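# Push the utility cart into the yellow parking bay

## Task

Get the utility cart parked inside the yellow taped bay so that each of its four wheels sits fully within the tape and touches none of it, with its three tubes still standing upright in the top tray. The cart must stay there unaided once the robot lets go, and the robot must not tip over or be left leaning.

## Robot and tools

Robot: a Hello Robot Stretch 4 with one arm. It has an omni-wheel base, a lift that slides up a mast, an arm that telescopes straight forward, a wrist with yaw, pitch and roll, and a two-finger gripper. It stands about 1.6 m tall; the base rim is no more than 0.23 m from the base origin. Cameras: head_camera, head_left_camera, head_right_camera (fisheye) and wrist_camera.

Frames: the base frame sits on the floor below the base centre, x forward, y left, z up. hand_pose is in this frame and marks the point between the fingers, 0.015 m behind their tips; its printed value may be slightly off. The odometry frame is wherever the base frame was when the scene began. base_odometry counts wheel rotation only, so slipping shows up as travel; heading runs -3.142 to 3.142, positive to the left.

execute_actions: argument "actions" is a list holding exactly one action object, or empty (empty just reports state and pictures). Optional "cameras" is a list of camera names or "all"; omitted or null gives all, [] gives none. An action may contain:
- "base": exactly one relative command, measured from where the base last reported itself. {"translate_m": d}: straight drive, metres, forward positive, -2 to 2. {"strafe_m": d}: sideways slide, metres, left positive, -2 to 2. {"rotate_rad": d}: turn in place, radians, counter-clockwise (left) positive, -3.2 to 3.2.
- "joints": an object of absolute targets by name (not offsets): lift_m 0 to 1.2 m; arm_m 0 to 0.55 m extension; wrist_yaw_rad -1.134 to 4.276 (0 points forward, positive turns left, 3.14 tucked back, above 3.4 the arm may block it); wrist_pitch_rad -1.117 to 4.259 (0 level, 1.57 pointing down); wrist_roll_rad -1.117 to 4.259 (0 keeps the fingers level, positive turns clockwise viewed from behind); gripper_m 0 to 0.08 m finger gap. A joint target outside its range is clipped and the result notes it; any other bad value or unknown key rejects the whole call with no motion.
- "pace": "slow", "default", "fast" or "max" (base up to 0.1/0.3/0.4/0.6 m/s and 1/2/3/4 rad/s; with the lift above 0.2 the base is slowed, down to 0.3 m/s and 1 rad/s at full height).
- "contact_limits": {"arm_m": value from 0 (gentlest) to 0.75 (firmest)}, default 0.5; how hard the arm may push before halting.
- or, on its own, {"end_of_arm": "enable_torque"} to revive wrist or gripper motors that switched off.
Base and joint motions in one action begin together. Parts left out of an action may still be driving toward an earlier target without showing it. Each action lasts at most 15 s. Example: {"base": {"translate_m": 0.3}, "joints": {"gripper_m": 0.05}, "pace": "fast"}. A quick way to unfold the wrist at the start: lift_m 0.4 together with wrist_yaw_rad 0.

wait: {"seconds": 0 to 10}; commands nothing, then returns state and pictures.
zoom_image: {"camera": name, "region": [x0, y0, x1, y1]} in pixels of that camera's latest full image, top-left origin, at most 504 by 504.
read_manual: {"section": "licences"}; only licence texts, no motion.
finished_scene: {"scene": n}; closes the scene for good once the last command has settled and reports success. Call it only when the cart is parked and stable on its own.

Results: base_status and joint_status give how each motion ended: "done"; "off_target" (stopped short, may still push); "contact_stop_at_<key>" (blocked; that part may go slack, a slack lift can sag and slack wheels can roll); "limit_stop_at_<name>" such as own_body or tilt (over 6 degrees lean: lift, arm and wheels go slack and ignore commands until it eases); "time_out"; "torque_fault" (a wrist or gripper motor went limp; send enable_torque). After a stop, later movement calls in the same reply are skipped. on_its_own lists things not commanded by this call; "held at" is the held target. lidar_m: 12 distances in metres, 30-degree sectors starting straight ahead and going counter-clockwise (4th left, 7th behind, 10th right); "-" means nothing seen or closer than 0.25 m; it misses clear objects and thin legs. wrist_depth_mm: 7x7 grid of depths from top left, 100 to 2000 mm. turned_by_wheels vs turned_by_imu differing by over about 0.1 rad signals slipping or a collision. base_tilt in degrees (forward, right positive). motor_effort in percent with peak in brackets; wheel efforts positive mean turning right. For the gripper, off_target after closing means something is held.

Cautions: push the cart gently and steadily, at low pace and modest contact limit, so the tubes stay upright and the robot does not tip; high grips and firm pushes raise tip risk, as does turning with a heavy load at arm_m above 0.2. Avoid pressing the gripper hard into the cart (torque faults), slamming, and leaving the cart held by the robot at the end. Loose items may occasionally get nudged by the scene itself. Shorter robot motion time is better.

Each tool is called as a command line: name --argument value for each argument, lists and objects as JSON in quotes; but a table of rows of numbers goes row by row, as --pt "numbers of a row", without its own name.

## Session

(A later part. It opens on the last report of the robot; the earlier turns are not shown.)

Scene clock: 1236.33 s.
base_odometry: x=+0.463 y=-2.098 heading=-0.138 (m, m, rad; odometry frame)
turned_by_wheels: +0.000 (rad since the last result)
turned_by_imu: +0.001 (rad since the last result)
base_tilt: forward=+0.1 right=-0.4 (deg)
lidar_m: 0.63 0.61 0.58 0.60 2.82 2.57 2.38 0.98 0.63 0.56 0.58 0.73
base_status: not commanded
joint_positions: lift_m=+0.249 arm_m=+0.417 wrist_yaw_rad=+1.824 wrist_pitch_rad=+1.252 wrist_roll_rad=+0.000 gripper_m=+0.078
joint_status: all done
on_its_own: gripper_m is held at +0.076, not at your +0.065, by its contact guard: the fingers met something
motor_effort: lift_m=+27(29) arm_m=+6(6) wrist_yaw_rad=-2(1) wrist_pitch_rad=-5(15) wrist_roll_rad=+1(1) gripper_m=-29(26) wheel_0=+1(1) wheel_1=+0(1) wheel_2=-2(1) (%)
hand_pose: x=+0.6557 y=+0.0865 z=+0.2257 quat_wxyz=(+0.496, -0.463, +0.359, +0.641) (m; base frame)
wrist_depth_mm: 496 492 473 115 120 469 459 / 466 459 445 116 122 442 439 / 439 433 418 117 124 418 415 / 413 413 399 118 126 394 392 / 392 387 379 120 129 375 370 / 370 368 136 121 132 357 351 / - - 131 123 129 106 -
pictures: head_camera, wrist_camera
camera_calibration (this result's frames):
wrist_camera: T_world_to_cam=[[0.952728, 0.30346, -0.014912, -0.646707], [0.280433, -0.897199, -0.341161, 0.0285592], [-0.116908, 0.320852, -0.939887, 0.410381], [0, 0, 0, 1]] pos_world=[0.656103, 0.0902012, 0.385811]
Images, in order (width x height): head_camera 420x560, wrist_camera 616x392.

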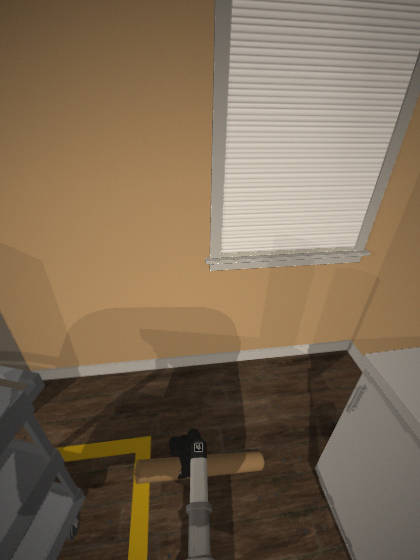

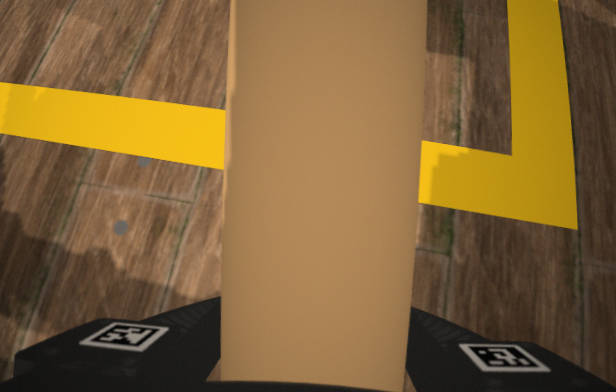

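execute_actions --actions '[{"joints": {"lift_m": 0.32, "wrist_pitch_rad": 0.85}, "pace": "slow"}]' --cameras '["wrist_camera", "head_camera"]'

Scene clock: 1240.60 s.
base_odometry: x=+0.463 y=-2.098 heading=-0.138 (m, m, rad; odometry frame)
turned_by_wheels: +0.000 (rad since the last result)
turned_by_imu: +0.001 (rad since the last result)
base_tilt: forward=+0.1 right=-0.4 (deg)
lidar_m: 0.62 0.62 0.58 0.58 2.83 2.59 2.39 0.96 0.62 0.57 0.58 0.74
base_status: not commanded
joint_positions: lift_m=+0.319 arm_m=+0.417 wrist_yaw_rad=+1.824 wrist_pitch_rad=+0.855 wrist_roll_rad=+0.000 gripper_m=+0.078
joint_status: all done
on_its_own: gripper_m is held at +0.076, not at your +0.065, by its contact guard: the fingers met something
motor_effort: lift_m=+27(29) arm_m=+6(6) wrist_yaw_rad=+0(0) wrist_pitch_rad=-14(22) wrist_roll_rad=+2(1) gripper_m=-25(28) wheel_0=+1(0) wheel_1=+0(1) wheel_2=-2(1) (%)
hand_pose: x=+0.6375 y=+0.1570 z=+0.3371 quat_wxyz=(+0.557, -0.328, +0.254, +0.720) (m; base frame)
wrist_depth_mm: 1042 741 732 121 128 1060 891 / 917 676 535 122 129 891 831 / 759 750 707 121 129 741 741 / 647 654 615 122 131 634 634 / 564 569 544 122 132 559 559 / 500 504 137 123 133 500 496 / - - 131 123 130 106 -
pictures: head_camera, wrist_camera
camera_calibration (this result's frames):
wrist_camera: T_world_to_cam=[[0.952387, 0.304797, 0.0076148, -0.656672], [0.229055, -0.69879, -0.677662, 0.250082], [-0.201228, 0.647141, -0.735334, 0.423943], [0, 0, 0, 1]] pos_world=[0.653433, 0.100556, 0.486212]
Images, in order (width x height): head_camera 420x560, wrist_camera 616x392.

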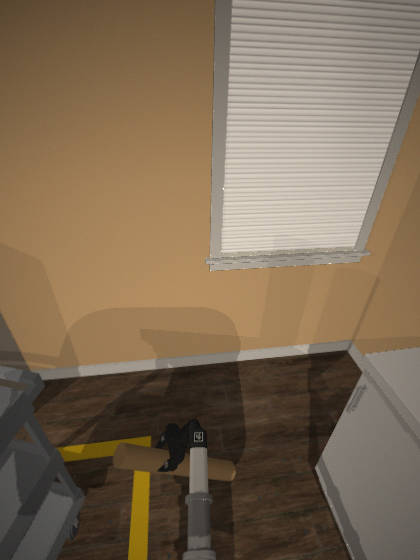

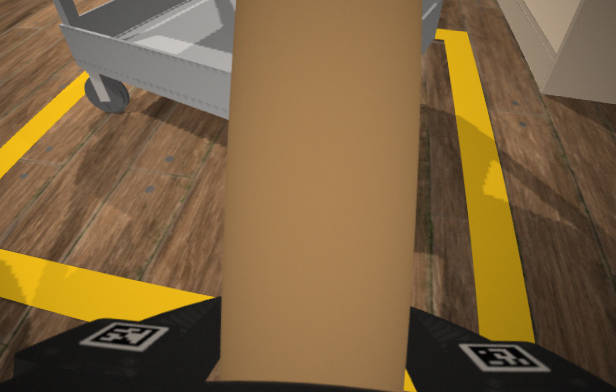

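execute_actions --actions '[{"joints": {"lift_m": 0.34, "wrist_pitch_rad": 0.0}, "pace": "slow"}]' --cameras '["wrist_camera", "head_camera"]'

Scene clock: 1244.40 s.
base_odometry: x=+0.463 y=-2.098 heading=-0.138 (m, m, rad; odometry frame)
turned_by_wheels: +0.000 (rad since the last result)
turned_by_imu: +0.001 (rad since the last result)
base_tilt: forward=+0.0 right=-0.4 (deg)
lidar_m: 1.37 0.62 0.58 0.57 2.81 2.58 2.38 0.96 0.62 0.57 0.59 0.75
base_status: not commanded
joint_positions: lift_m=+0.339 arm_m=+0.417 wrist_yaw_rad=+1.824 wrist_pitch_rad=+0.011 wrist_roll_rad=+0.000 gripper_m=+0.078
joint_status: all done
on_its_own: gripper_m is held at +0.076, not at your +0.065, by its contact guard: the fingers met something; wrist_pitch_rad is at rest, and its effort (-34) is outside its rest range (-23 to +23)
motor_effort: lift_m=+27(31) arm_m=+6(6) wrist_yaw_rad=-1(0) wrist_pitch_rad=-34(34) wrist_roll_rad=+1(1) gripper_m=-26(26) wheel_0=+0(1) wheel_1=+1(0) wheel_2=-1(1) (%)
hand_pose: x=+0.6192 y=+0.2278 z=+0.5152 quat_wxyz=(+0.612, -0.005, +0.003, +0.791) (m; base frame)
wrist_depth_mm: - 580 488 114 119 - 854 / - 683 564 115 121 1499 960 / - - 976 117 123 1537 788 / - - 504 118 126 1537 788 / - 591 484 120 129 1537 778 / 1576 1708 136 121 132 1537 788 / - - 132 122 129 106 -
pictures: head_camera, wrist_camera
camera_calibration (this result's frames):
wrist_camera: T_world_to_cam=[[0.958536, 0.280995, 0.0474374, -0.681051], [0.040825, 0.0293427, -0.998735, 0.540458], [-0.282032, 0.959261, 0.0166545, 0.0969177], [0, 0, 0, 1]] pos_world=[0.658081, 0.0825439, 0.570467]
Images, in order (width x height): head_camera 420x560, wrist_camera 616x392.

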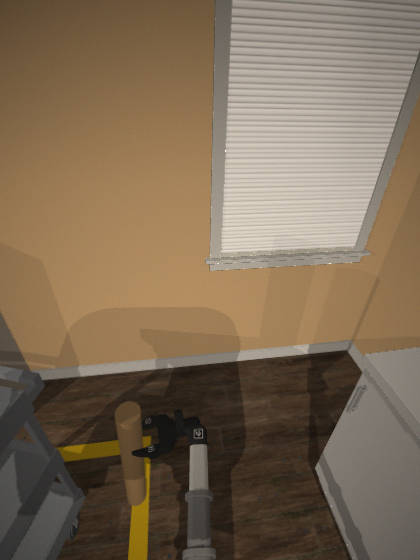

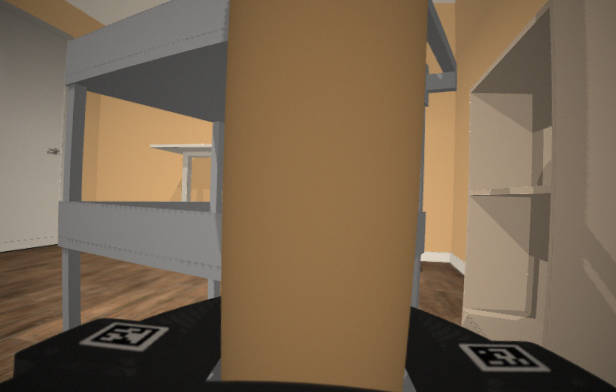

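execute_actions --actions '[{"joints": {"lift_m": 1.195, "arm_m": 0.08}}]' --cameras '["wrist_camera", "head_left_camera"]'

Scene clock: 1271.23 s.
base_odometry: x=+0.463 y=-2.098 heading=-0.138 (m, m, rad; odometry frame)
turned_by_wheels: +0.000 (rad since the last result)
turned_by_imu: +0.003 (rad since the last result)
base_tilt: forward=+0.0 right=-0.4 (deg)
lidar_m: 1.37 0.33 0.34 0.59 2.81 2.59 2.40 0.97 0.62 0.57 0.58 0.76
base_status: not commanded
joint_positions: lift_m=+1.194 arm_m=+0.081 wrist_yaw_rad=+1.824 wrist_pitch_rad=+0.011 wrist_roll_rad=+0.000 gripper_m=+0.078
joint_status: all done
on_its_own: gripper_m is held at +0.076, not at your +0.065, by its contact guard: the fingers met something; wrist_pitch_rad is at rest, and its effort (-30) is outside its rest range (-23 to +23)
motor_effort: lift_m=+28(31) arm_m=-9(8) wrist_yaw_rad=-1(1) wrist_pitch_rad=-30(32) wrist_roll_rad=+1(1) gripper_m=-26(25) wheel_0=+0(1) wheel_1=+0(0) wheel_2=-1(1) (%)
hand_pose: x=+0.2837 y=+0.2278 z=+1.3703 quat_wxyz=(+0.612, -0.004, +0.003, +0.791) (m; base frame)
wrist_depth_mm: - - - 114 119 - 1921 / - - - 115 121 - 1983 / - - - 117 123 - 1983 / - - - 118 126 - 1983 / - - - 120 129 - 480 / - - 136 121 132 - 477 / - - 132 123 129 106 -
pictures: head_left_camera, wrist_camera
camera_calibration (this result's frames):
wrist_camera: T_world_to_cam=[[0.958422, 0.281423, 0.0472114, -0.399781], [0.0403561, 0.0301087, -0.998732, 1.40819], [-0.282487, 0.959111, 0.0174997, -0.0129598], [0, 0, 0, 1]] pos_world=[0.322668, 0.0825386, 1.4255]
Images, in order (width x height): head_left_camera 420x672, wrist_camera 616x392.

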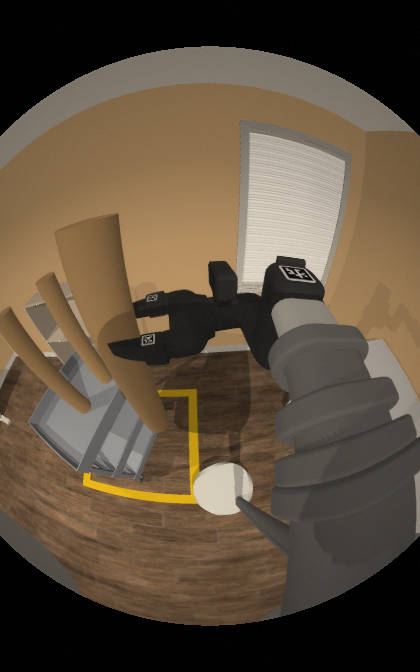

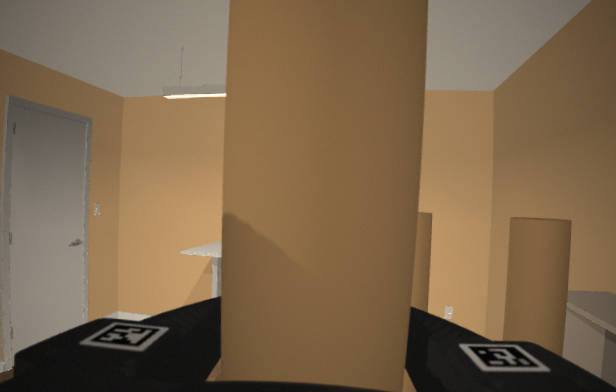

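execute_actions --actions '[{"base": {"rotate_rad": 1.53}, "joints": {"wrist_yaw_rad": 0.0, "arm_m": 0.06}, "pace": "slow"}]'

Scene clock: 1285.87 s.
base_odometry: x=+0.463 y=-2.098 heading=+1.392 (m, m, rad; odometry frame)
turned_by_wheels: +1.530 (rad since the last result)
turned_by_imu: +1.515 (rad since the last result)
base_tilt: forward=+0.0 right=-0.4 (deg)
lidar_m: 0.42 2.77 2.60 2.38 1.01 0.64 0.58 0.58 0.70 1.35 0.71 0.44
base_status: done
joint_positions: lift_m=+1.194 arm_m=+0.061 wrist_yaw_rad=+0.000 wrist_pitch_rad=+0.011 wrist_roll_rad=+0.000 gripper_m=+0.078
joint_status: all done
on_its_own: gripper_m is held at +0.076, not at your +0.065, by its contact guard: the fingers met something; wrist_pitch_rad is at rest, and its effort (-30) is outside its rest range (-23 to +23)
motor_effort: lift_m=+28(28) arm_m=-9(9) wrist_yaw_rad=-2(8) wrist_pitch_rad=-30(33) wrist_roll_rad=+1(1) gripper_m=-25(25) wheel_0=-1(4) wheel_1=-1(4) wheel_2=+1(6) (%)
hand_pose: x=+0.4451 y=-0.0873 z=+1.3703 quat_wxyz=(+1.000, +0.000, +0.005, +0.000) (m; base frame)
wrist_depth_mm: - - - 114 119 - 1576 / - - 1921 116 121 - 1499 / - - - 117 123 - 1499 / - - - 118 126 1983 1537 / - - - 120 128 410 1499 / - - 136 121 132 418 1336 / - - 132 123 129 106 -
pictures: head_camera, head_left_camera, head_right_camera, wrist_camera
camera_calibration (this result's frames):
wrist_camera: T_world_to_cam=[[0.0324798, -0.998353, 0.0472803, -0.165524], [0.0190069, -0.0466797, -0.998729, 1.41395], [0.999292, 0.0333372, 0.0174595, -0.316429], [0, 0, 0, 1]] pos_world=[0.294706, -0.0886994, 1.42551]
Images, in order (width x height): head_camera 420x560, head_left_camera 420x672, head_right_camera 420x672, wrist_camera 616x392.

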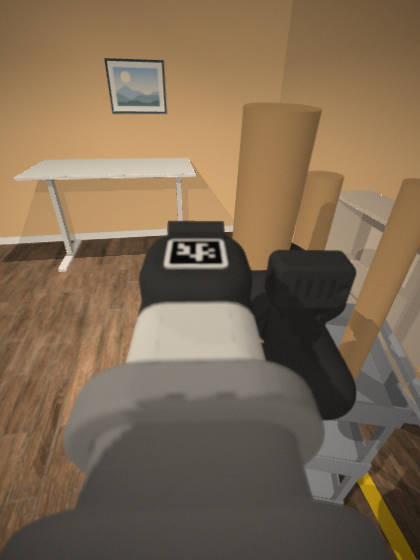

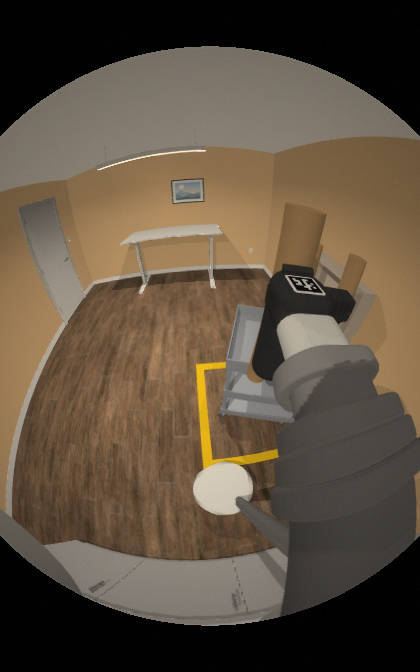

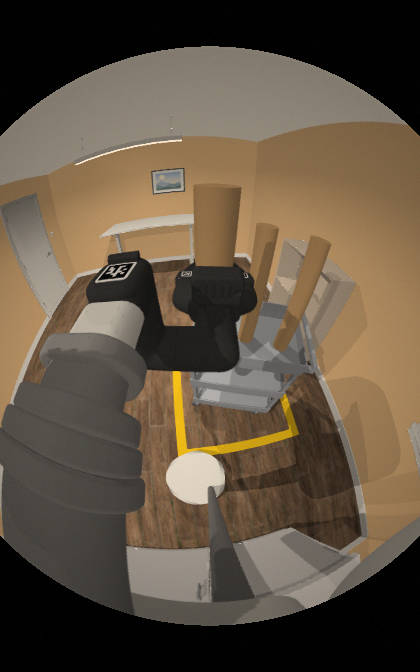

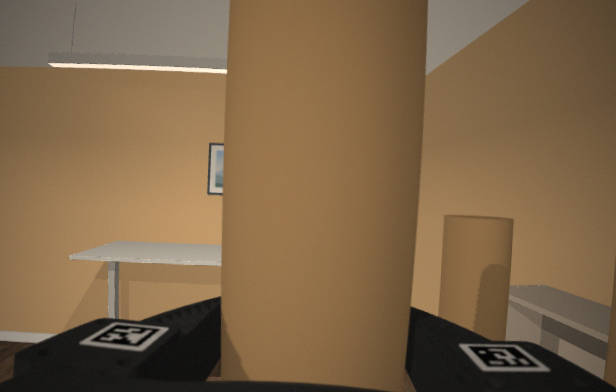

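zoom_image --camera "head_left_camera" --region '[180, 280, 320, 480]'

Region (180, 280, 320, 480) of head_left_camera's 420x672 image, scaled by 2.520, with more detail than that image has; it fills the left 353 columns of this view, and the rest is white.

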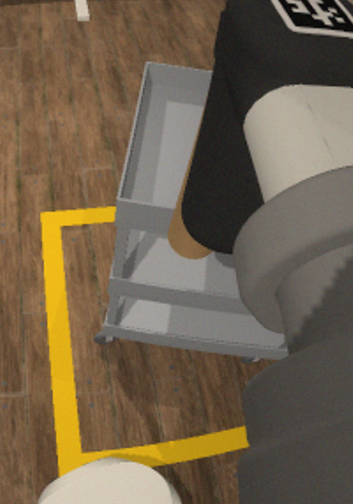

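execute_actions --actions '[{"base": {"rotate_rad": -0.025}, "joints": {"arm_m": 0.31, "wrist_pitch_rad": 0.08}, "pace": "slow"}]'

Scene clock: 1330.47 s.
base_odometry: x=+0.463 y=-2.098 heading=+1.367 (m, m, rad; odometry frame)
turned_by_wheels: -0.025 (rad since the last result)
turned_by_imu: -0.023 (rad since the last result)
base_tilt: forward=+0.1 right=-0.4 (deg)
lidar_m: 0.60 2.75 2.65 2.39 1.02 0.66 0.57 0.59 0.70 1.34 0.75 0.60
base_status: done
joint_positions: lift_m=+1.194 arm_m=+0.308 wrist_yaw_rad=+0.000 wrist_pitch_rad=+0.090 wrist_roll_rad=+0.000 gripper_m=+0.078
joint_status: all done
on_its_own: gripper_m is held at +0.076, not at your +0.065, by its contact guard: the fingers met something; wrist_pitch_rad is at rest, and its effort (-32) is outside its rest range (-23 to +23)
motor_effort: lift_m=+28(28) arm_m=+8(9) wrist_yaw_rad=+0(0) wrist_pitch_rad=-32(35) wrist_roll_rad=+1(1) gripper_m=-26(24) wheel_0=+1(1) wheel_1=+1(1) wheel_2=-1(3) (%)
hand_pose: x=+0.6912 y=-0.0874 z=+1.3534 quat_wxyz=(+0.999, +0.000, +0.045, +0.000) (m; base frame)
wrist_depth_mm: - - 1618 116 121 1863 1464 / - - - 117 123 1921 1397 / - - - 118 125 1921 1430 / - - - 119 127 1983 1336 / - - - 121 130 1921 213 / - - 136 122 132 1863 208 / - - 132 123 129 106 -
pictures: head_camera, head_left_camera, head_right_camera, wrist_camera
camera_calibration (this result's frames):
wrist_camera: T_world_to_cam=[[0.0356424, -0.998363, 0.0447283, -0.171559], [-0.0607429, -0.0468382, -0.997054, 1.44518], [0.997517, 0.0328205, -0.0623129, -0.452917], [0, 0, 0, 1]] pos_world=[0.545692, -0.0887239, 1.42038]
Images, in order (width x height): head_camera 420x560, head_left_camera 420x672, head_right_camera 420x672, wrist_camera 616x392.

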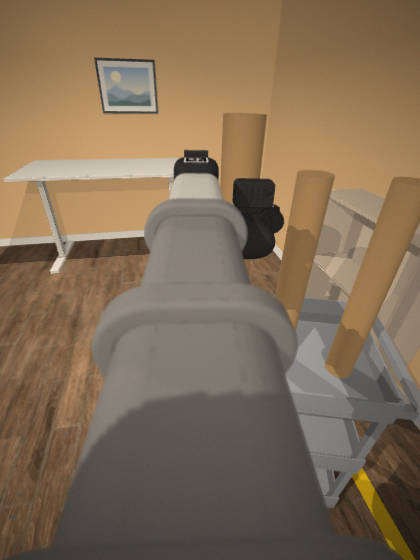

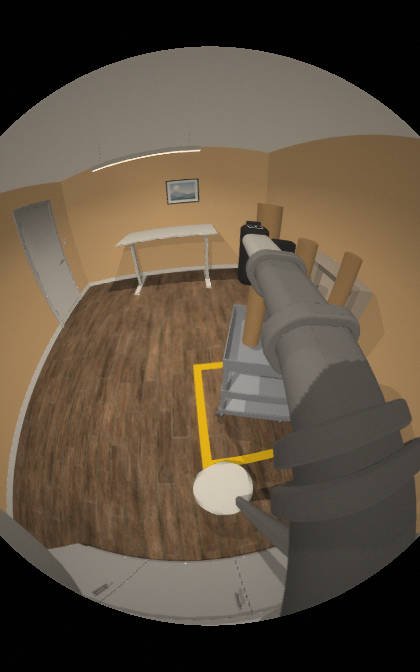

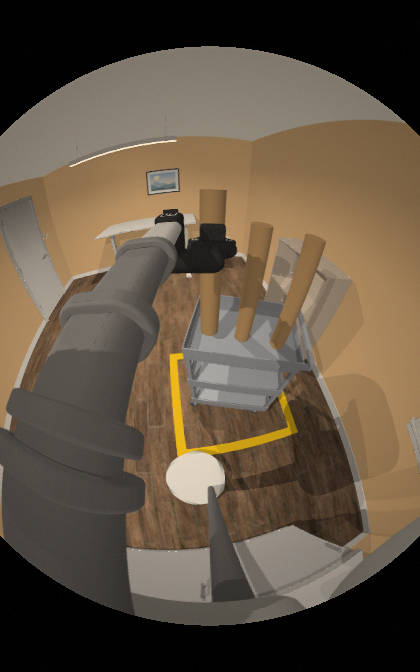

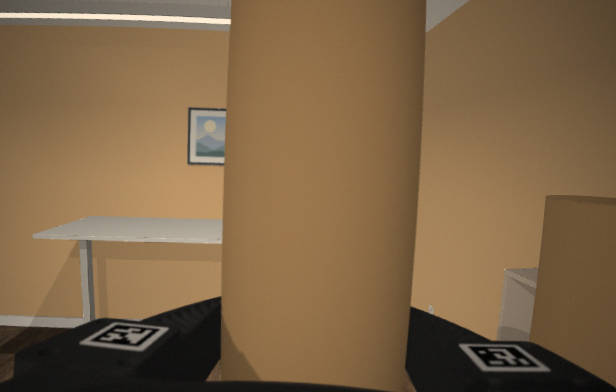

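zoom_image --camera "head_right_camera" --region '[160, 270, 330, 440]'

Region (160, 270, 330, 440) of head_right_camera's 420x672 image, scaled by 2.965, with more detail than that image has.

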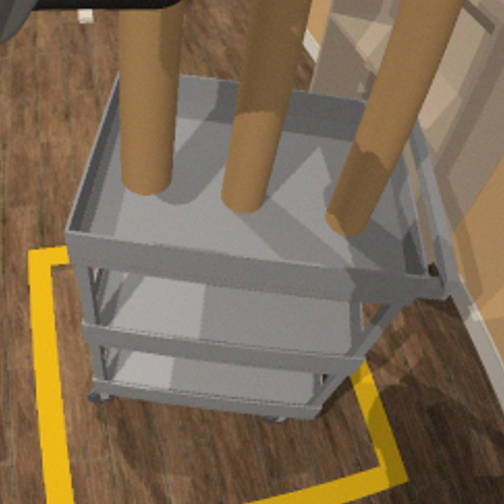

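execute_actions --actions '[{"joints": {"lift_m": 1.105, "arm_m": 0.33}, "pace": "slow"}]' --cameras '["wrist_camera", "head_right_camera"]'

Scene clock: 1344.17 s.
base_odometry: x=+0.463 y=-2.098 heading=+1.367 (m, m, rad; odometry frame)
turned_by_wheels: +0.000 (rad since the last result)
turned_by_imu: +0.003 (rad since the last result)
base_tilt: forward=+0.1 right=-0.4 (deg)
lidar_m: 0.58 2.76 2.64 2.37 1.03 0.66 0.57 0.60 0.73 1.34 0.73 0.61
base_status: not commanded
joint_positions: lift_m=+1.105 arm_m=+0.328 wrist_yaw_rad=+0.000 wrist_pitch_rad=+0.090 wrist_roll_rad=+0.000 gripper_m=+0.078
joint_status: all done
on_its_own: gripper_m is held at +0.076, not at your +0.065, by its contact guard: the fingers met something; wrist_pitch_rad is at rest, and its effort (-30) is outside its rest range (-23 to +23)
motor_effort: lift_m=+18(28) arm_m=+8(9) wrist_yaw_rad=-1(1) wrist_pitch_rad=-30(32) wrist_roll_rad=+1(1) gripper_m=-25(24) wheel_0=+1(1) wheel_1=+1(2) wheel_2=-1(1) (%)
hand_pose: x=+0.7112 y=-0.0874 z=+1.2642 quat_wxyz=(+0.999, +0.000, +0.045, +0.000) (m; base frame)
wrist_depth_mm: - - - 114 119 1863 1464 / - - - 116 121 1921 1430 / - - - 117 123 1921 1499 / - - - 118 125 1863 1464 / - - - 120 129 1921 1281 / - - 136 121 132 1863 1281 / - - 132 123 129 106 -
pictures: head_right_camera, wrist_camera
camera_calibration (this result's frames):
wrist_camera: T_world_to_cam=[[0.0356412, -0.998363, 0.0447285, -0.168282], [-0.0607053, -0.0468371, -0.997056, 1.35744], [0.997519, 0.032821, -0.0622752, -0.478469], [0, 0, 0, 1]] pos_world=[0.565683, -0.0887239, 1.33117]
Images, in order (width x height): head_right_camera 420x672, wrist_camera 616x392.

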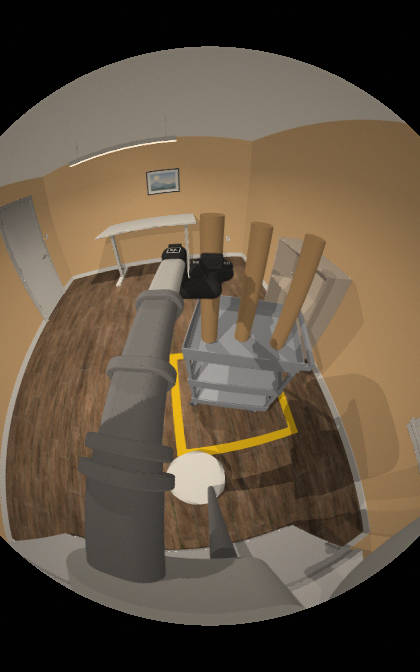

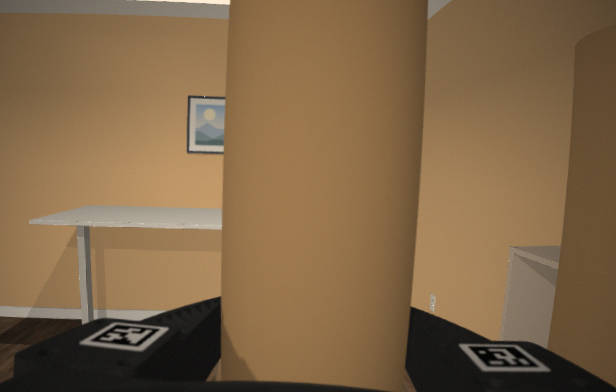

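execute_actions --actions '[{"joints": {"lift_m": 1.088}, "pace": "slow"}]' --cameras '["wrist_camera"]'

Scene clock: 1347.63 s.
base_odometry: x=+0.463 y=-2.098 heading=+1.367 (m, m, rad; odometry frame)
turned_by_wheels: +0.000 (rad since the last result)
turned_by_imu: +0.001 (rad since the last result)
base_tilt: forward=+0.0 right=-0.4 (deg)
lidar_m: 0.59 2.75 2.63 2.40 1.03 0.66 0.57 0.60 0.71 1.36 0.74 0.59
base_status: not commanded
joint_positions: lift_m=+1.088 arm_m=+0.328 wrist_yaw_rad=+0.000 wrist_pitch_rad=+0.090 wrist_roll_rad=+0.000 gripper_m=+0.078
joint_status: all done
on_its_own: gripper_m is held at +0.076, not at your +0.065, by its contact guard: the fingers met something; wrist_pitch_rad is at rest, and its effort (-32) is outside its rest range (-23 to +23)
motor_effort: lift_m=+18(17) arm_m=+9(9) wrist_yaw_rad=-1(0) wrist_pitch_rad=-32(32) wrist_roll_rad=+1(1) gripper_m=-25(27) wheel_0=+1(1) wheel_1=+1(1) wheel_2=-1(1) (%)
hand_pose: x=+0.7112 y=-0.0874 z=+1.2472 quat_wxyz=(+0.999, +0.000, +0.045, +0.000) (m; base frame)
wrist_depth_mm: - - - 114 119 1921 1464 / - - - 115 121 1863 1430 / - - - 117 123 1863 1464 / - - - 118 125 1921 1464 / - - - 120 129 1863 1255 / - - 136 121 132 1863 1308 / - - 132 122 129 105 -
pictures: wrist_camera
camera_calibration (this result's frames):
wrist_camera: T_world_to_cam=[[0.035642, -0.998363, 0.0447279, -0.167521], [-0.0607254, -0.0468372, -0.997055, 1.34049], [0.997518, 0.0328209, -0.0622954, -0.479506], [0, 0, 0, 1]] pos_world=[0.565688, -0.088724, 1.31416]
Images, in order (width x height): wrist_camera 616x392.

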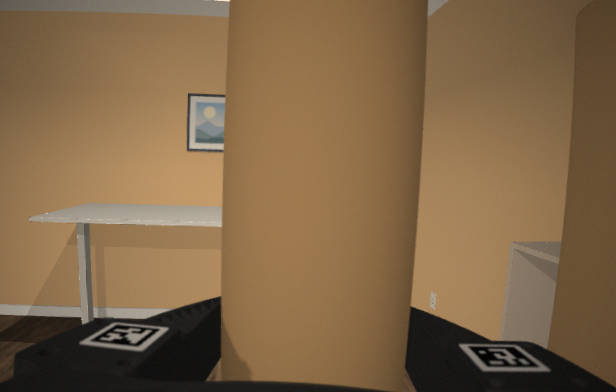

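execute_actions --actions '[{"joints": {"lift_m": 1.077}, "pace": "slow"}]' --cameras '["wrist_camera"]'

Scene clock: 1350.27 s.
base_odometry: x=+0.463 y=-2.098 heading=+1.367 (m, m, rad; odometry frame)
turned_by_wheels: +0.000 (rad since the last result)
turned_by_imu: +0.001 (rad since the last result)
base_tilt: forward=+0.1 right=-0.4 (deg)
lidar_m: 0.58 2.75 2.63 2.37 1.02 0.66 0.57 0.59 0.73 1.36 0.72 0.59
base_status: not commanded
joint_positions: lift_m=+1.077 arm_m=+0.329 wrist_yaw_rad=+0.000 wrist_pitch_rad=+0.090 wrist_roll_rad=+0.000 gripper_m=+0.078
joint_status: all done
on_its_own: gripper_m is held at +0.076, not at your +0.065, by its contact guard: the fingers met something; wrist_pitch_rad is at rest, and its effort (-32) is outside its rest range (-23 to +23)
motor_effort: lift_m=+18(18) arm_m=+8(9) wrist_yaw_rad=-1(1) wrist_pitch_rad=-32(30) wrist_roll_rad=+1(1) gripper_m=-25(25) wheel_0=+1(1) wheel_1=+2(2) wheel_2=-1(1) (%)
hand_pose: x=+0.7112 y=-0.0874 z=+1.2362 quat_wxyz=(+0.999, +0.000, +0.045, +0.000) (m; base frame)
wrist_depth_mm: - - - 114 119 1921 1464 / - - - 115 121 1921 1464 / - - - 117 123 1921 1464 / - - - 118 125 1921 1430 / - - - 120 129 1921 1229 / - - 136 121 132 1863 1281 / - - 132 123 129 106 -
pictures: wrist_camera
camera_calibration (this result's frames):
wrist_camera: T_world_to_cam=[[0.0356416, -0.998363, 0.0447276, -0.167028], [-0.0607411, -0.0468374, -0.997054, 1.32953], [0.997517, 0.0328198, -0.0623111, -0.480174], [0, 0, 0, 1]] pos_world=[0.565692, -0.088724, 1.30317]
Images, in order (width x height): wrist_camera 616x392.

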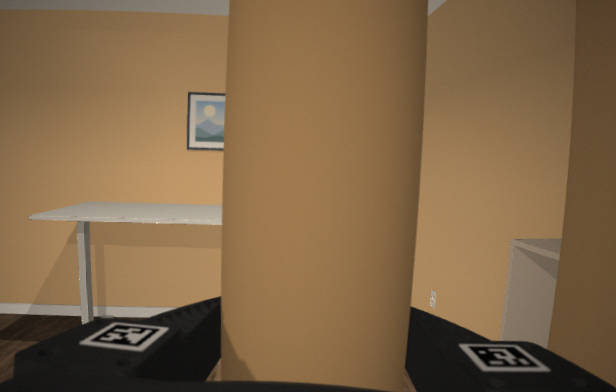

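execute_actions --actions '[{"joints": {"lift_m": 1.066}, "pace": "slow"}]' --cameras '["wrist_camera", "head_right_camera"]'

Scene clock: 1352.80 s.
base_odometry: x=+0.463 y=-2.098 heading=+1.367 (m, m, rad; odometry frame)
turned_by_wheels: +0.000 (rad since the last result)
turned_by_imu: +0.001 (rad since the last result)
base_tilt: forward=+0.0 right=-0.4 (deg)
lidar_m: 0.59 2.75 2.61 2.39 1.03 0.65 0.57 0.58 0.74 1.36 0.74 0.59
base_status: not commanded
joint_positions: lift_m=+1.067 arm_m=+0.329 wrist_yaw_rad=+0.000 wrist_pitch_rad=+0.076 wrist_roll_rad=+0.000 gripper_m=+0.078
joint_status: all done
on_its_own: gripper_m is held at +0.076, not at your +0.065, by its contact guard: the fingers met something
motor_effort: lift_m=+12(17) arm_m=+8(9) wrist_yaw_rad=-2(1) wrist_pitch_rad=+9(30) wrist_roll_rad=+0(0) gripper_m=-24(27) wheel_0=+1(1) wheel_1=+2(2) wheel_2=+0(1) (%)
hand_pose: x=+0.7115 y=-0.0874 z=+1.2286 quat_wxyz=(+0.999, +0.000, +0.038, +0.000) (m; base frame)
wrist_depth_mm: - - - 117 122 1983 1464 / - - - 118 123 1921 1464 / - - - 119 125 1921 1464 / - - - 120 128 1921 1499 / - - - 121 130 1863 1255 / - - 136 122 133 1863 1255 / - - 131 123 129 106 -
pictures: head_right_camera, wrist_camera
camera_calibration (this result's frames):
wrist_camera: T_world_to_cam=[[0.0349651, -0.998382, 0.0448406, -0.166364], [-0.0468428, -0.0464559, -0.997821, 1.31313], [0.99829, 0.0327884, -0.0483913, -0.49855], [0, 0, 0, 1]] pos_world=[0.565025, -0.0887458, 1.2936]
Images, in order (width x height): head_right_camera 420x672, wrist_camera 616x392.

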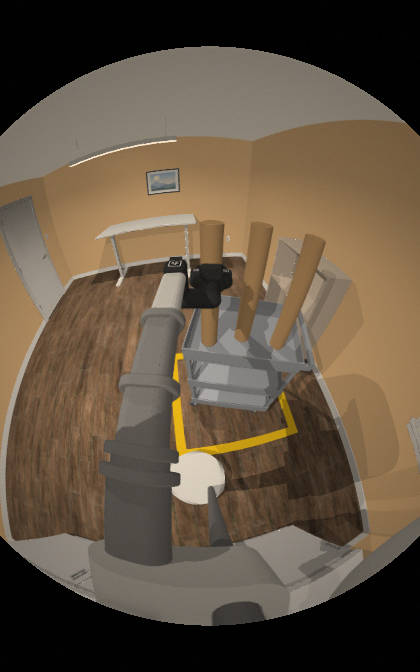

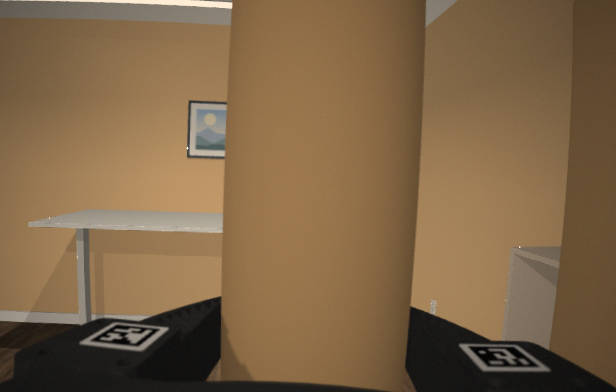

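Touchdown. Tube is sitting flat (tilt pattern matches the pitch). Open the gripper.

execute_actions --actions '[{"joints": {"gripper_m": 0.08}, "pace": "slow"}]' --cameras '["wrist_camera"]'

Scene clock: 1356.57 s.
base_odometry: x=+0.463 y=-2.098 heading=+1.367 (m, m, rad; odometry frame)
turned_by_wheels: +0.000 (rad since the last result)
turned_by_imu: +0.001 (rad since the last result)
base_tilt: forward=-0.1 right=-0.5 (deg)
lidar_m: 0.59 2.76 2.62 2.38 1.03 0.66 0.57 0.59 0.73 1.36 0.73 0.59
base_status: not commanded
joint_positions: lift_m=+1.067 arm_m=+0.329 wrist_yaw_rad=+0.000 wrist_pitch_rad=+0.076 wrist_roll_rad=+0.000 gripper_m=+0.080
joint_status: all done
motor_effort: lift_m=+12(12) arm_m=+8(9) wrist_yaw_rad=+0(1) wrist_pitch_rad=+10(9) wrist_roll_rad=+0(0) gripper_m=+0(24) wheel_0=+2(2) wheel_1=+1(1) wheel_2=+0(1) (%)
hand_pose: x=+0.7115 y=-0.0874 z=+1.2286 quat_wxyz=(+0.999, +0.000, +0.038, +0.000) (m; base frame)
wrist_depth_mm: - - - 116 122 1921 1464 / - - - 118 124 1863 1464 / - - - 118 125 1983 1499 / - - - 120 127 1921 1464 / - - - 121 130 1863 1255 / - - 136 122 133 1863 1255 / - - 132 123 130 106 -
pictures: wrist_camera
camera_calibration (this result's frames):
wrist_camera: T_world_to_cam=[[0.0349651, -0.998382, 0.0448467, -0.166372], [-0.046843, -0.046462, -0.997821, 1.31313], [0.99829, 0.0327882, -0.0483917, -0.498549], [0, 0, 0, 1]] pos_world=[0.565025, -0.0887455, 1.2936]
Images, in order (width x height): wrist_camera 616x392.

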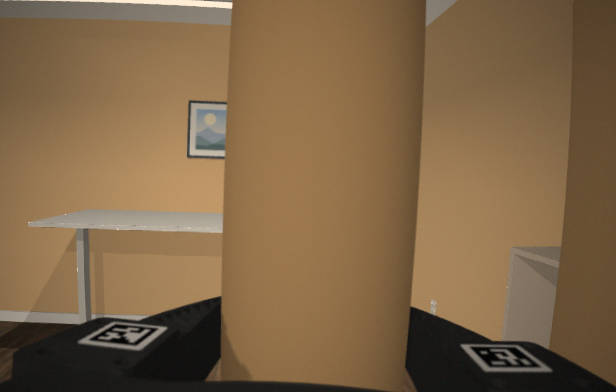

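execute_actions --actions '[{"joints": {"lift_m": 1.05}, "pace": "slow"}]' --cameras '["wrist_camera"]'

Scene clock: 1360.27 s.
base_odometry: x=+0.463 y=-2.098 heading=+1.367 (m, m, rad; odometry frame)
turned_by_wheels: +0.000 (rad since the last result)
turned_by_imu: +0.001 (rad since the last result)
base_tilt: forward=-0.1 right=-0.4 (deg)
lidar_m: 0.59 2.74 2.64 2.39 1.03 0.64 0.58 0.59 0.70 1.36 0.74 0.60
base_status: not commanded
joint_positions: lift_m=+1.051 arm_m=+0.329 wrist_yaw_rad=+0.000 wrist_pitch_rad=+0.055 wrist_roll_rad=+0.000 gripper_m=+0.080
joint_status: all done
on_its_own: wrist_pitch_rad is at rest, and its effort (+70) is outside its rest range (-23 to +23)
motor_effort: lift_m=+3(10) arm_m=+8(8) wrist_yaw_rad=-2(1) wrist_pitch_rad=+70(70) wrist_roll_rad=-1(1) gripper_m=+0(0) wheel_0=+1(1) wheel_1=+2(1) wheel_2=+0(1) (%)
hand_pose: x=+0.7117 y=-0.0874 z=+1.2178 quat_wxyz=(+1.000, +0.000, +0.028, +0.000) (m; base frame)
wrist_depth_mm: - - - 121 127 1921 1499 / - - - 121 128 1921 1464 / - - - 121 129 1921 1464 / - - - 122 130 1921 1464 / - - - 122 132 1921 1397 / - - 138 123 134 1863 1255 / - - 132 123 130 106 -
pictures: wrist_camera
camera_calibration (this result's frames):
wrist_camera: T_world_to_cam=[[0.0339673, -0.998392, 0.0453931, -0.16586], [-0.0258506, -0.0462817, -0.998594, 1.28835], [0.999089, 0.0327461, -0.027381, -0.525525], [0, 0, 0, 1]] pos_world=[0.563984, -0.0887575, 1.27968]
Images, in order (width x height): wrist_camera 616x392.

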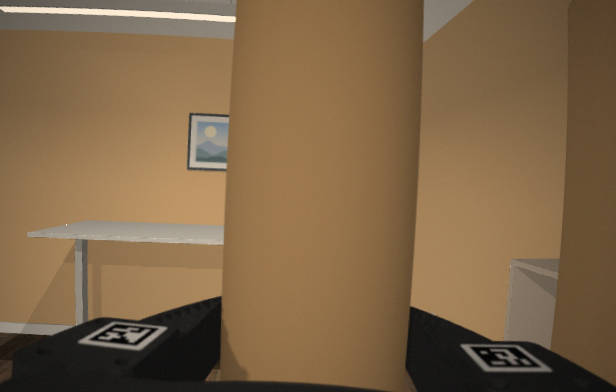

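execute_actions --actions '[{"joints": {"lift_m": 1.043, "wrist_pitch_rad": 0.03, "arm_m": 0.325}, "pace": "slow"}]' --cameras '["wrist_camera"]'

Scene clock: 1372.00 s.
base_odometry: x=+0.463 y=-2.098 heading=+1.367 (m, m, rad; odometry frame)
turned_by_wheels: +0.000 (rad since the last result)
turned_by_imu: +0.001 (rad since the last result)
base_tilt: forward=-0.1 right=-0.5 (deg)
lidar_m: 0.58 2.75 2.65 2.39 1.02 0.64 0.57 0.58 0.70 1.37 0.75 0.60
base_status: not commanded
joint_positions: lift_m=+1.044 arm_m=+0.326 wrist_yaw_rad=+0.000 wrist_pitch_rad=+0.012 wrist_roll_rad=+0.000 gripper_m=+0.080
joint_status: all done
on_its_own: wrist_pitch_rad is at rest, and its effort (+52) is outside its rest range (-23 to +23)
motor_effort: lift_m=+6(0) arm_m=-8(8) wrist_yaw_rad=+1(1) wrist_pitch_rad=+52(69) wrist_roll_rad=-1(0) gripper_m=+1(3) wheel_0=+2(2) wheel_1=+1(2) wheel_2=+0(1) (%)
hand_pose: x=+0.7100 y=-0.0874 z=+1.2199 quat_wxyz=(+1.000, +0.000, +0.006, +0.000) (m; base frame)
wrist_depth_mm: - - 1708 125 132 1983 1464 / - - - 124 132 1921 1499 / - - - 124 132 1921 1464 / - - - 124 133 1921 1464 / - - - 124 134 1921 1464 / - - 138 124 135 1863 1255 / - - 132 123 131 106 -
pictures: wrist_camera
camera_calibration (this result's frames):
wrist_camera: T_world_to_cam=[[0.0320134, -0.998389, 0.0468502, -0.166273], [0.0177505, -0.0462989, -0.99877, 1.25964], [0.99933, 0.0328057, 0.0162398, -0.577093], [0, 0, 0, 1]] pos_world=[0.55967, -0.0887528, 1.27526]
Images, in order (width x height): wrist_camera 616x392.

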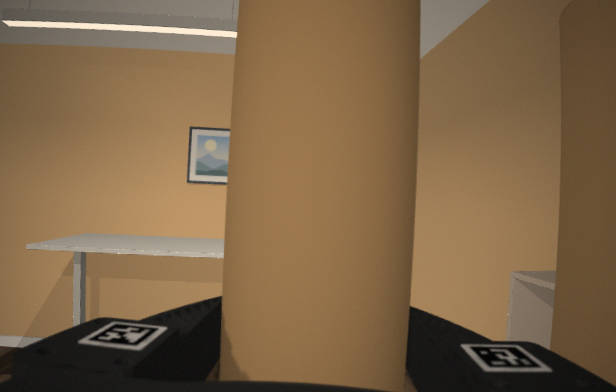

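execute_actions --actions '[{"joints": {"lift_m": 1.031, "wrist_pitch_rad": -0.03, "arm_m": 0.322}, "pace": "slow"}]' --cameras '["wrist_camera"]'

Scene clock: 1375.83 s.
base_odometry: x=+0.463 y=-2.098 heading=+1.367 (m, m, rad; odometry frame)
turned_by_wheels: +0.000 (rad since the last result)
turned_by_imu: +0.001 (rad since the last result)
base_tilt: forward=+0.0 right=-0.4 (deg)
lidar_m: 0.58 2.74 2.63 2.39 1.02 0.65 0.58 0.57 0.67 1.35 0.73 0.60
base_status: not commanded
joint_positions: lift_m=+1.032 arm_m=+0.324 wrist_yaw_rad=+0.000 wrist_pitch_rad=-0.046 wrist_roll_rad=+0.000 gripper_m=+0.080
joint_status: all done
on_its_own: wrist_pitch_rad is at rest, and its effort (+45) is outside its rest range (-23 to +23)
motor_effort: lift_m=+7(9) arm_m=-8(9) wrist_yaw_rad=-3(2) wrist_pitch_rad=+45(50) wrist_roll_rad=+0(0) gripper_m=+1(2) wheel_0=+1(1) wheel_1=+2(1) wheel_2=+0(0) (%)
hand_pose: x=+0.7069 y=-0.0873 z=+1.2200 quat_wxyz=(+1.000, +0.000, -0.023, +0.000) (m; base frame)
wrist_depth_mm: - - 1708 131 139 1921 1499 / - - - 130 138 - 1499 / - - - 128 137 1863 1499 / - - - 127 136 1921 1464 / - - - 126 136 1863 1464 / - - 139 125 136 1808 1229 / - - 132 124 131 106 -
pictures: wrist_camera
camera_calibration (this result's frames):
wrist_camera: T_world_to_cam=[[0.0297994, -0.998362, 0.048844, -0.16693], [0.0751579, -0.0464894, -0.996087, 1.21596], [0.996726, 0.0333538, 0.0736494, -0.642179], [0, 0, 0, 1]] pos_world=[0.553662, -0.0887083, 1.26666]
Images, in order (width x height): wrist_camera 616x392.

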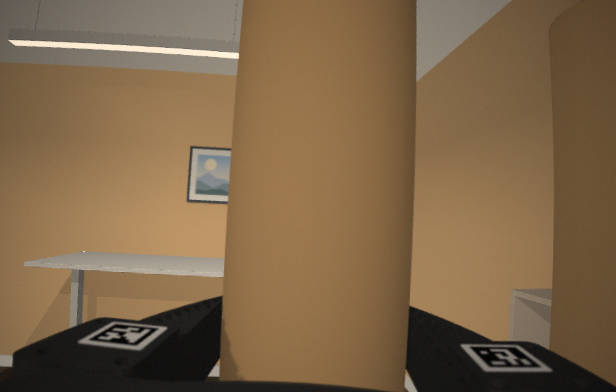

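execute_actions --actions '[{"joints": {"lift_m": 1.017, "wrist_pitch_rad": -0.09, "arm_m": 0.320}, "pace": "slow"}]' --cameras '["wrist_camera", "head_right_camera"]'

Scene clock: 1380.27 s.
base_odometry: x=+0.463 y=-2.098 heading=+1.367 (m, m, rad; odometry frame)
turned_by_wheels: +0.000 (rad since the last result)
turned_by_imu: +0.001 (rad since the last result)
base_tilt: forward=+0.0 right=-0.5 (deg)
lidar_m: 0.58 2.76 2.63 2.39 1.02 0.66 0.57 0.59 0.73 1.35 0.75 0.60
base_status: not commanded
joint_positions: lift_m=+1.018 arm_m=+0.322 wrist_yaw_rad=+0.001 wrist_pitch_rad=-0.106 wrist_roll_rad=+0.000 gripper_m=+0.080
joint_status: all done
on_its_own: wrist_pitch_rad is at rest, and its effort (+48) is outside its rest range (-23 to +23)
motor_effort: lift_m=+6(9) arm_m=-9(8) wrist_yaw_rad=-3(2) wrist_pitch_rad=+48(47) wrist_roll_rad=+1(0) gripper_m=+0(3) wheel_0=+1(2) wheel_1=+1(2) wheel_2=+0(0) (%)
hand_pose: x=+0.7040 y=-0.0873 z=+1.2189 quat_wxyz=(+0.999, +0.000, -0.053, +0.000) (m; base frame)
wrist_depth_mm: - - - 138 147 1863 1537 / - - - 136 145 - 219 / - - - 133 143 1983 220 / - - - 131 141 1921 225 / - - - 128 139 1863 1430 / - - 140 126 137 1808 1229 / - - 132 124 131 106 -
pictures: head_right_camera, wrist_camera
camera_calibration (this result's frames):
wrist_camera: T_world_to_cam=[[0.0268722, -0.99836, 0.050546, -0.166783], [0.135238, -0.0464686, -0.989723, 1.16498], [0.990449, 0.0334317, 0.133767, -0.708004], [0, 0, 0, 1]] pos_world=[0.548174, -0.0887044, 1.25615]
Images, in order (width x height): head_right_camera 420x672, wrist_camera 616x392.

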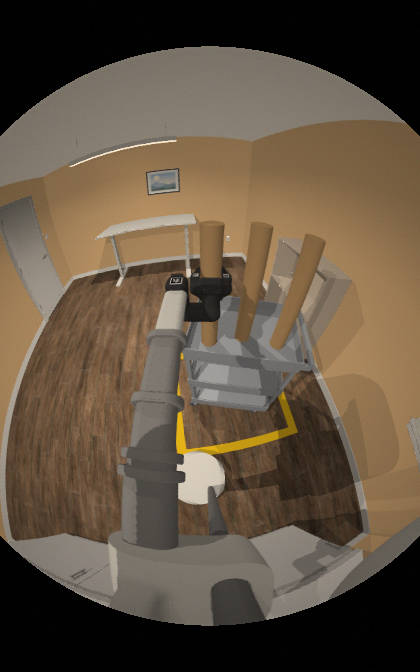

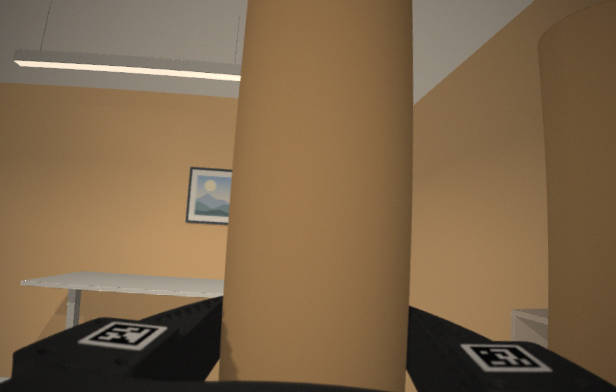

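execute_actions --actions '[{"joints": {"lift_m": 1.013, "arm_m": 0.333}, "pace": "slow"}]' --cameras '["wrist_camera"]'

Scene clock: 1400.53 s.
base_odometry: x=+0.463 y=-2.098 heading=+1.367 (m, m, rad; odometry frame)
turned_by_wheels: +0.000 (rad since the last result)
turned_by_imu: +0.001 (rad since the last result)
base_tilt: forward=+0.0 right=-0.4 (deg)
lidar_m: 0.58 2.76 2.63 2.39 1.01 0.65 0.58 0.59 0.72 1.36 0.74 0.59
base_status: not commanded
joint_positions: lift_m=+1.014 arm_m=+0.331 wrist_yaw_rad=+0.001 wrist_pitch_rad=-0.111 wrist_roll_rad=+0.000 gripper_m=+0.080
joint_status: all done
on_its_own: wrist_pitch_rad is at rest, and its effort (+59) is outside its rest range (-23 to +23)
motor_effort: lift_m=+4(6) arm_m=+9(9) wrist_yaw_rad=-3(4) wrist_pitch_rad=+59(61) wrist_roll_rad=+0(0) gripper_m=+3(1) wheel_0=+2(1) wheel_1=+2(2) wheel_2=+0(0) (%)
hand_pose: x=+0.7137 y=-0.0873 z=+1.2161 quat_wxyz=(+0.998, +0.000, -0.056, +0.000) (m; base frame)
wrist_depth_mm: - - - 142 153 1808 1499 / - - - 139 149 - 1499 / - - - 136 146 1921 1499 / - - - 132 143 1921 1499 / - - - 129 140 1863 1430 / - - 140 126 138 1808 1205 / - - 131 124 130 106 -
pictures: wrist_camera
camera_calibration (this result's frames):
wrist_camera: T_world_to_cam=[[0.0265715, -0.998366, 0.0505942, -0.16676], [0.140296, -0.0463867, -0.989022, 1.1565], [0.989753, 0.0333779, 0.138834, -0.722918], [0, 0, 0, 1]] pos_world=[0.557689, -0.0887121, 1.2526]
Images, in order (width x height): wrist_camera 616x392.

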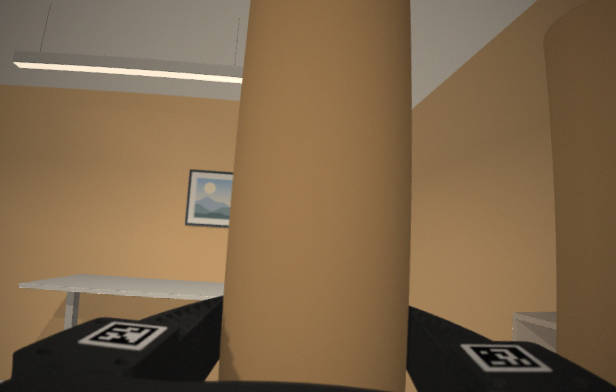

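execute_actions --actions '[{"joints": {"lift_m": 1.011, "arm_m": 0.317}, "pace": "slow"}]' --cameras '["wrist_camera"]'

Scene clock: 1404.23 s.
base_odometry: x=+0.463 y=-2.098 heading=+1.367 (m, m, rad; odometry frame)
turned_by_wheels: +0.000 (rad since the last result)
turned_by_imu: +0.001 (rad since the last result)
base_tilt: forward=+0.0 right=-0.4 (deg)
lidar_m: 0.59 2.76 2.65 2.39 1.02 0.65 0.57 0.58 0.73 1.36 0.72 0.60
base_status: not commanded
joint_positions: lift_m=+1.012 arm_m=+0.319 wrist_yaw_rad=+0.001 wrist_pitch_rad=-0.114 wrist_roll_rad=+0.000 gripper_m=+0.080
joint_status: all done
on_its_own: wrist_pitch_rad is at rest, and its effort (+68) is outside its rest range (-23 to +23)
motor_effort: lift_m=+4(6) arm_m=-9(9) wrist_yaw_rad=-3(4) wrist_pitch_rad=+68(67) wrist_roll_rad=+0(0) gripper_m=+4(1) wheel_0=+1(2) wheel_1=+1(1) wheel_2=+0(1) (%)
hand_pose: x=+0.7009 y=-0.0872 z=+1.2147 quat_wxyz=(+0.998, +0.000, -0.057, +0.000) (m; base frame)
wrist_depth_mm: - - 1983 139 148 1756 1464 / - - - 137 146 - 219 / - - - 134 144 - 220 / - - - 131 141 1921 219 / - - - 129 139 1863 217 / - - 140 126 137 1808 214 / - - 132 124 131 106 -
pictures: wrist_camera
camera_calibration (this result's frames):
wrist_camera: T_world_to_cam=[[0.0267955, -0.998345, 0.050876, -0.166767], [0.14259, -0.0465566, -0.988686, 1.15483], [0.989419, 0.0337467, 0.141107, -0.71254], [0, 0, 0, 1]] pos_world=[0.544801, -0.0886799, 1.2508]
Images, in order (width x height): wrist_camera 616x392.

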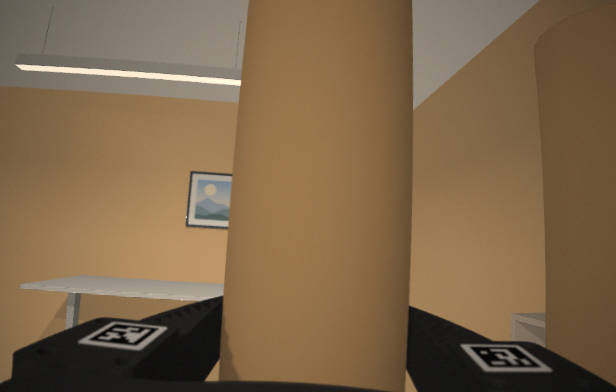

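execute_actions --actions '[{"joints": {"lift_m": 0.999, "wrist_pitch_rad": -0.2, "arm_m": 0.329}, "pace": "slow"}]' --cameras '["wrist_camera"]'

Scene clock: 1454.43 s.
base_odometry: x=+0.463 y=-2.098 heading=+1.367 (m, m, rad; odometry frame)
turned_by_wheels: +0.000 (rad since the last result)
turned_by_imu: +0.001 (rad since the last result)
base_tilt: forward=-0.1 right=-0.4 (deg)
lidar_m: 0.57 2.74 2.63 2.40 1.03 0.65 0.58 0.59 0.72 1.36 0.74 0.60
base_status: not commanded
joint_positions: lift_m=+1.000 arm_m=+0.327 wrist_yaw_rad=+0.001 wrist_pitch_rad=-0.206 wrist_roll_rad=+0.000 gripper_m=+0.080
joint_status: all done
motor_effort: lift_m=+11(13) arm_m=+8(8) wrist_yaw_rad=-3(4) wrist_pitch_rad=+16(65) wrist_roll_rad=+1(2) gripper_m=+2(2) wheel_0=+1(2) wheel_1=+2(2) wheel_2=+0(0) (%)
hand_pose: x=+0.7066 y=-0.0873 z=+1.2215 quat_wxyz=(+0.995, +0.000, -0.103, +0.000) (m; base frame)
wrist_depth_mm: 1808 1808 1756 152 166 1661 1430 / - - - 147 159 1921 220 / - - - 142 153 - 218 / - - - 137 148 1921 218 / - - - 132 144 1863 1464 / - - 141 128 138 1808 1430 / - - 131 124 130 106 -
pictures: wrist_camera
camera_calibration (this result's frames):
wrist_camera: T_world_to_cam=[[0.0215461, -0.998343, 0.0533572, -0.166671], [0.233214, -0.0468784, -0.971295, 1.07545], [0.972187, 0.0333713, 0.231818, -0.817842], [0, 0, 0, 1]] pos_world=[0.547877, -0.088687, 1.24306]
Images, in order (width x height): wrist_camera 616x392.

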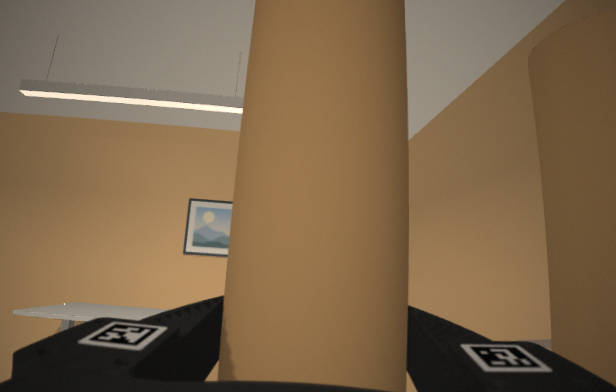

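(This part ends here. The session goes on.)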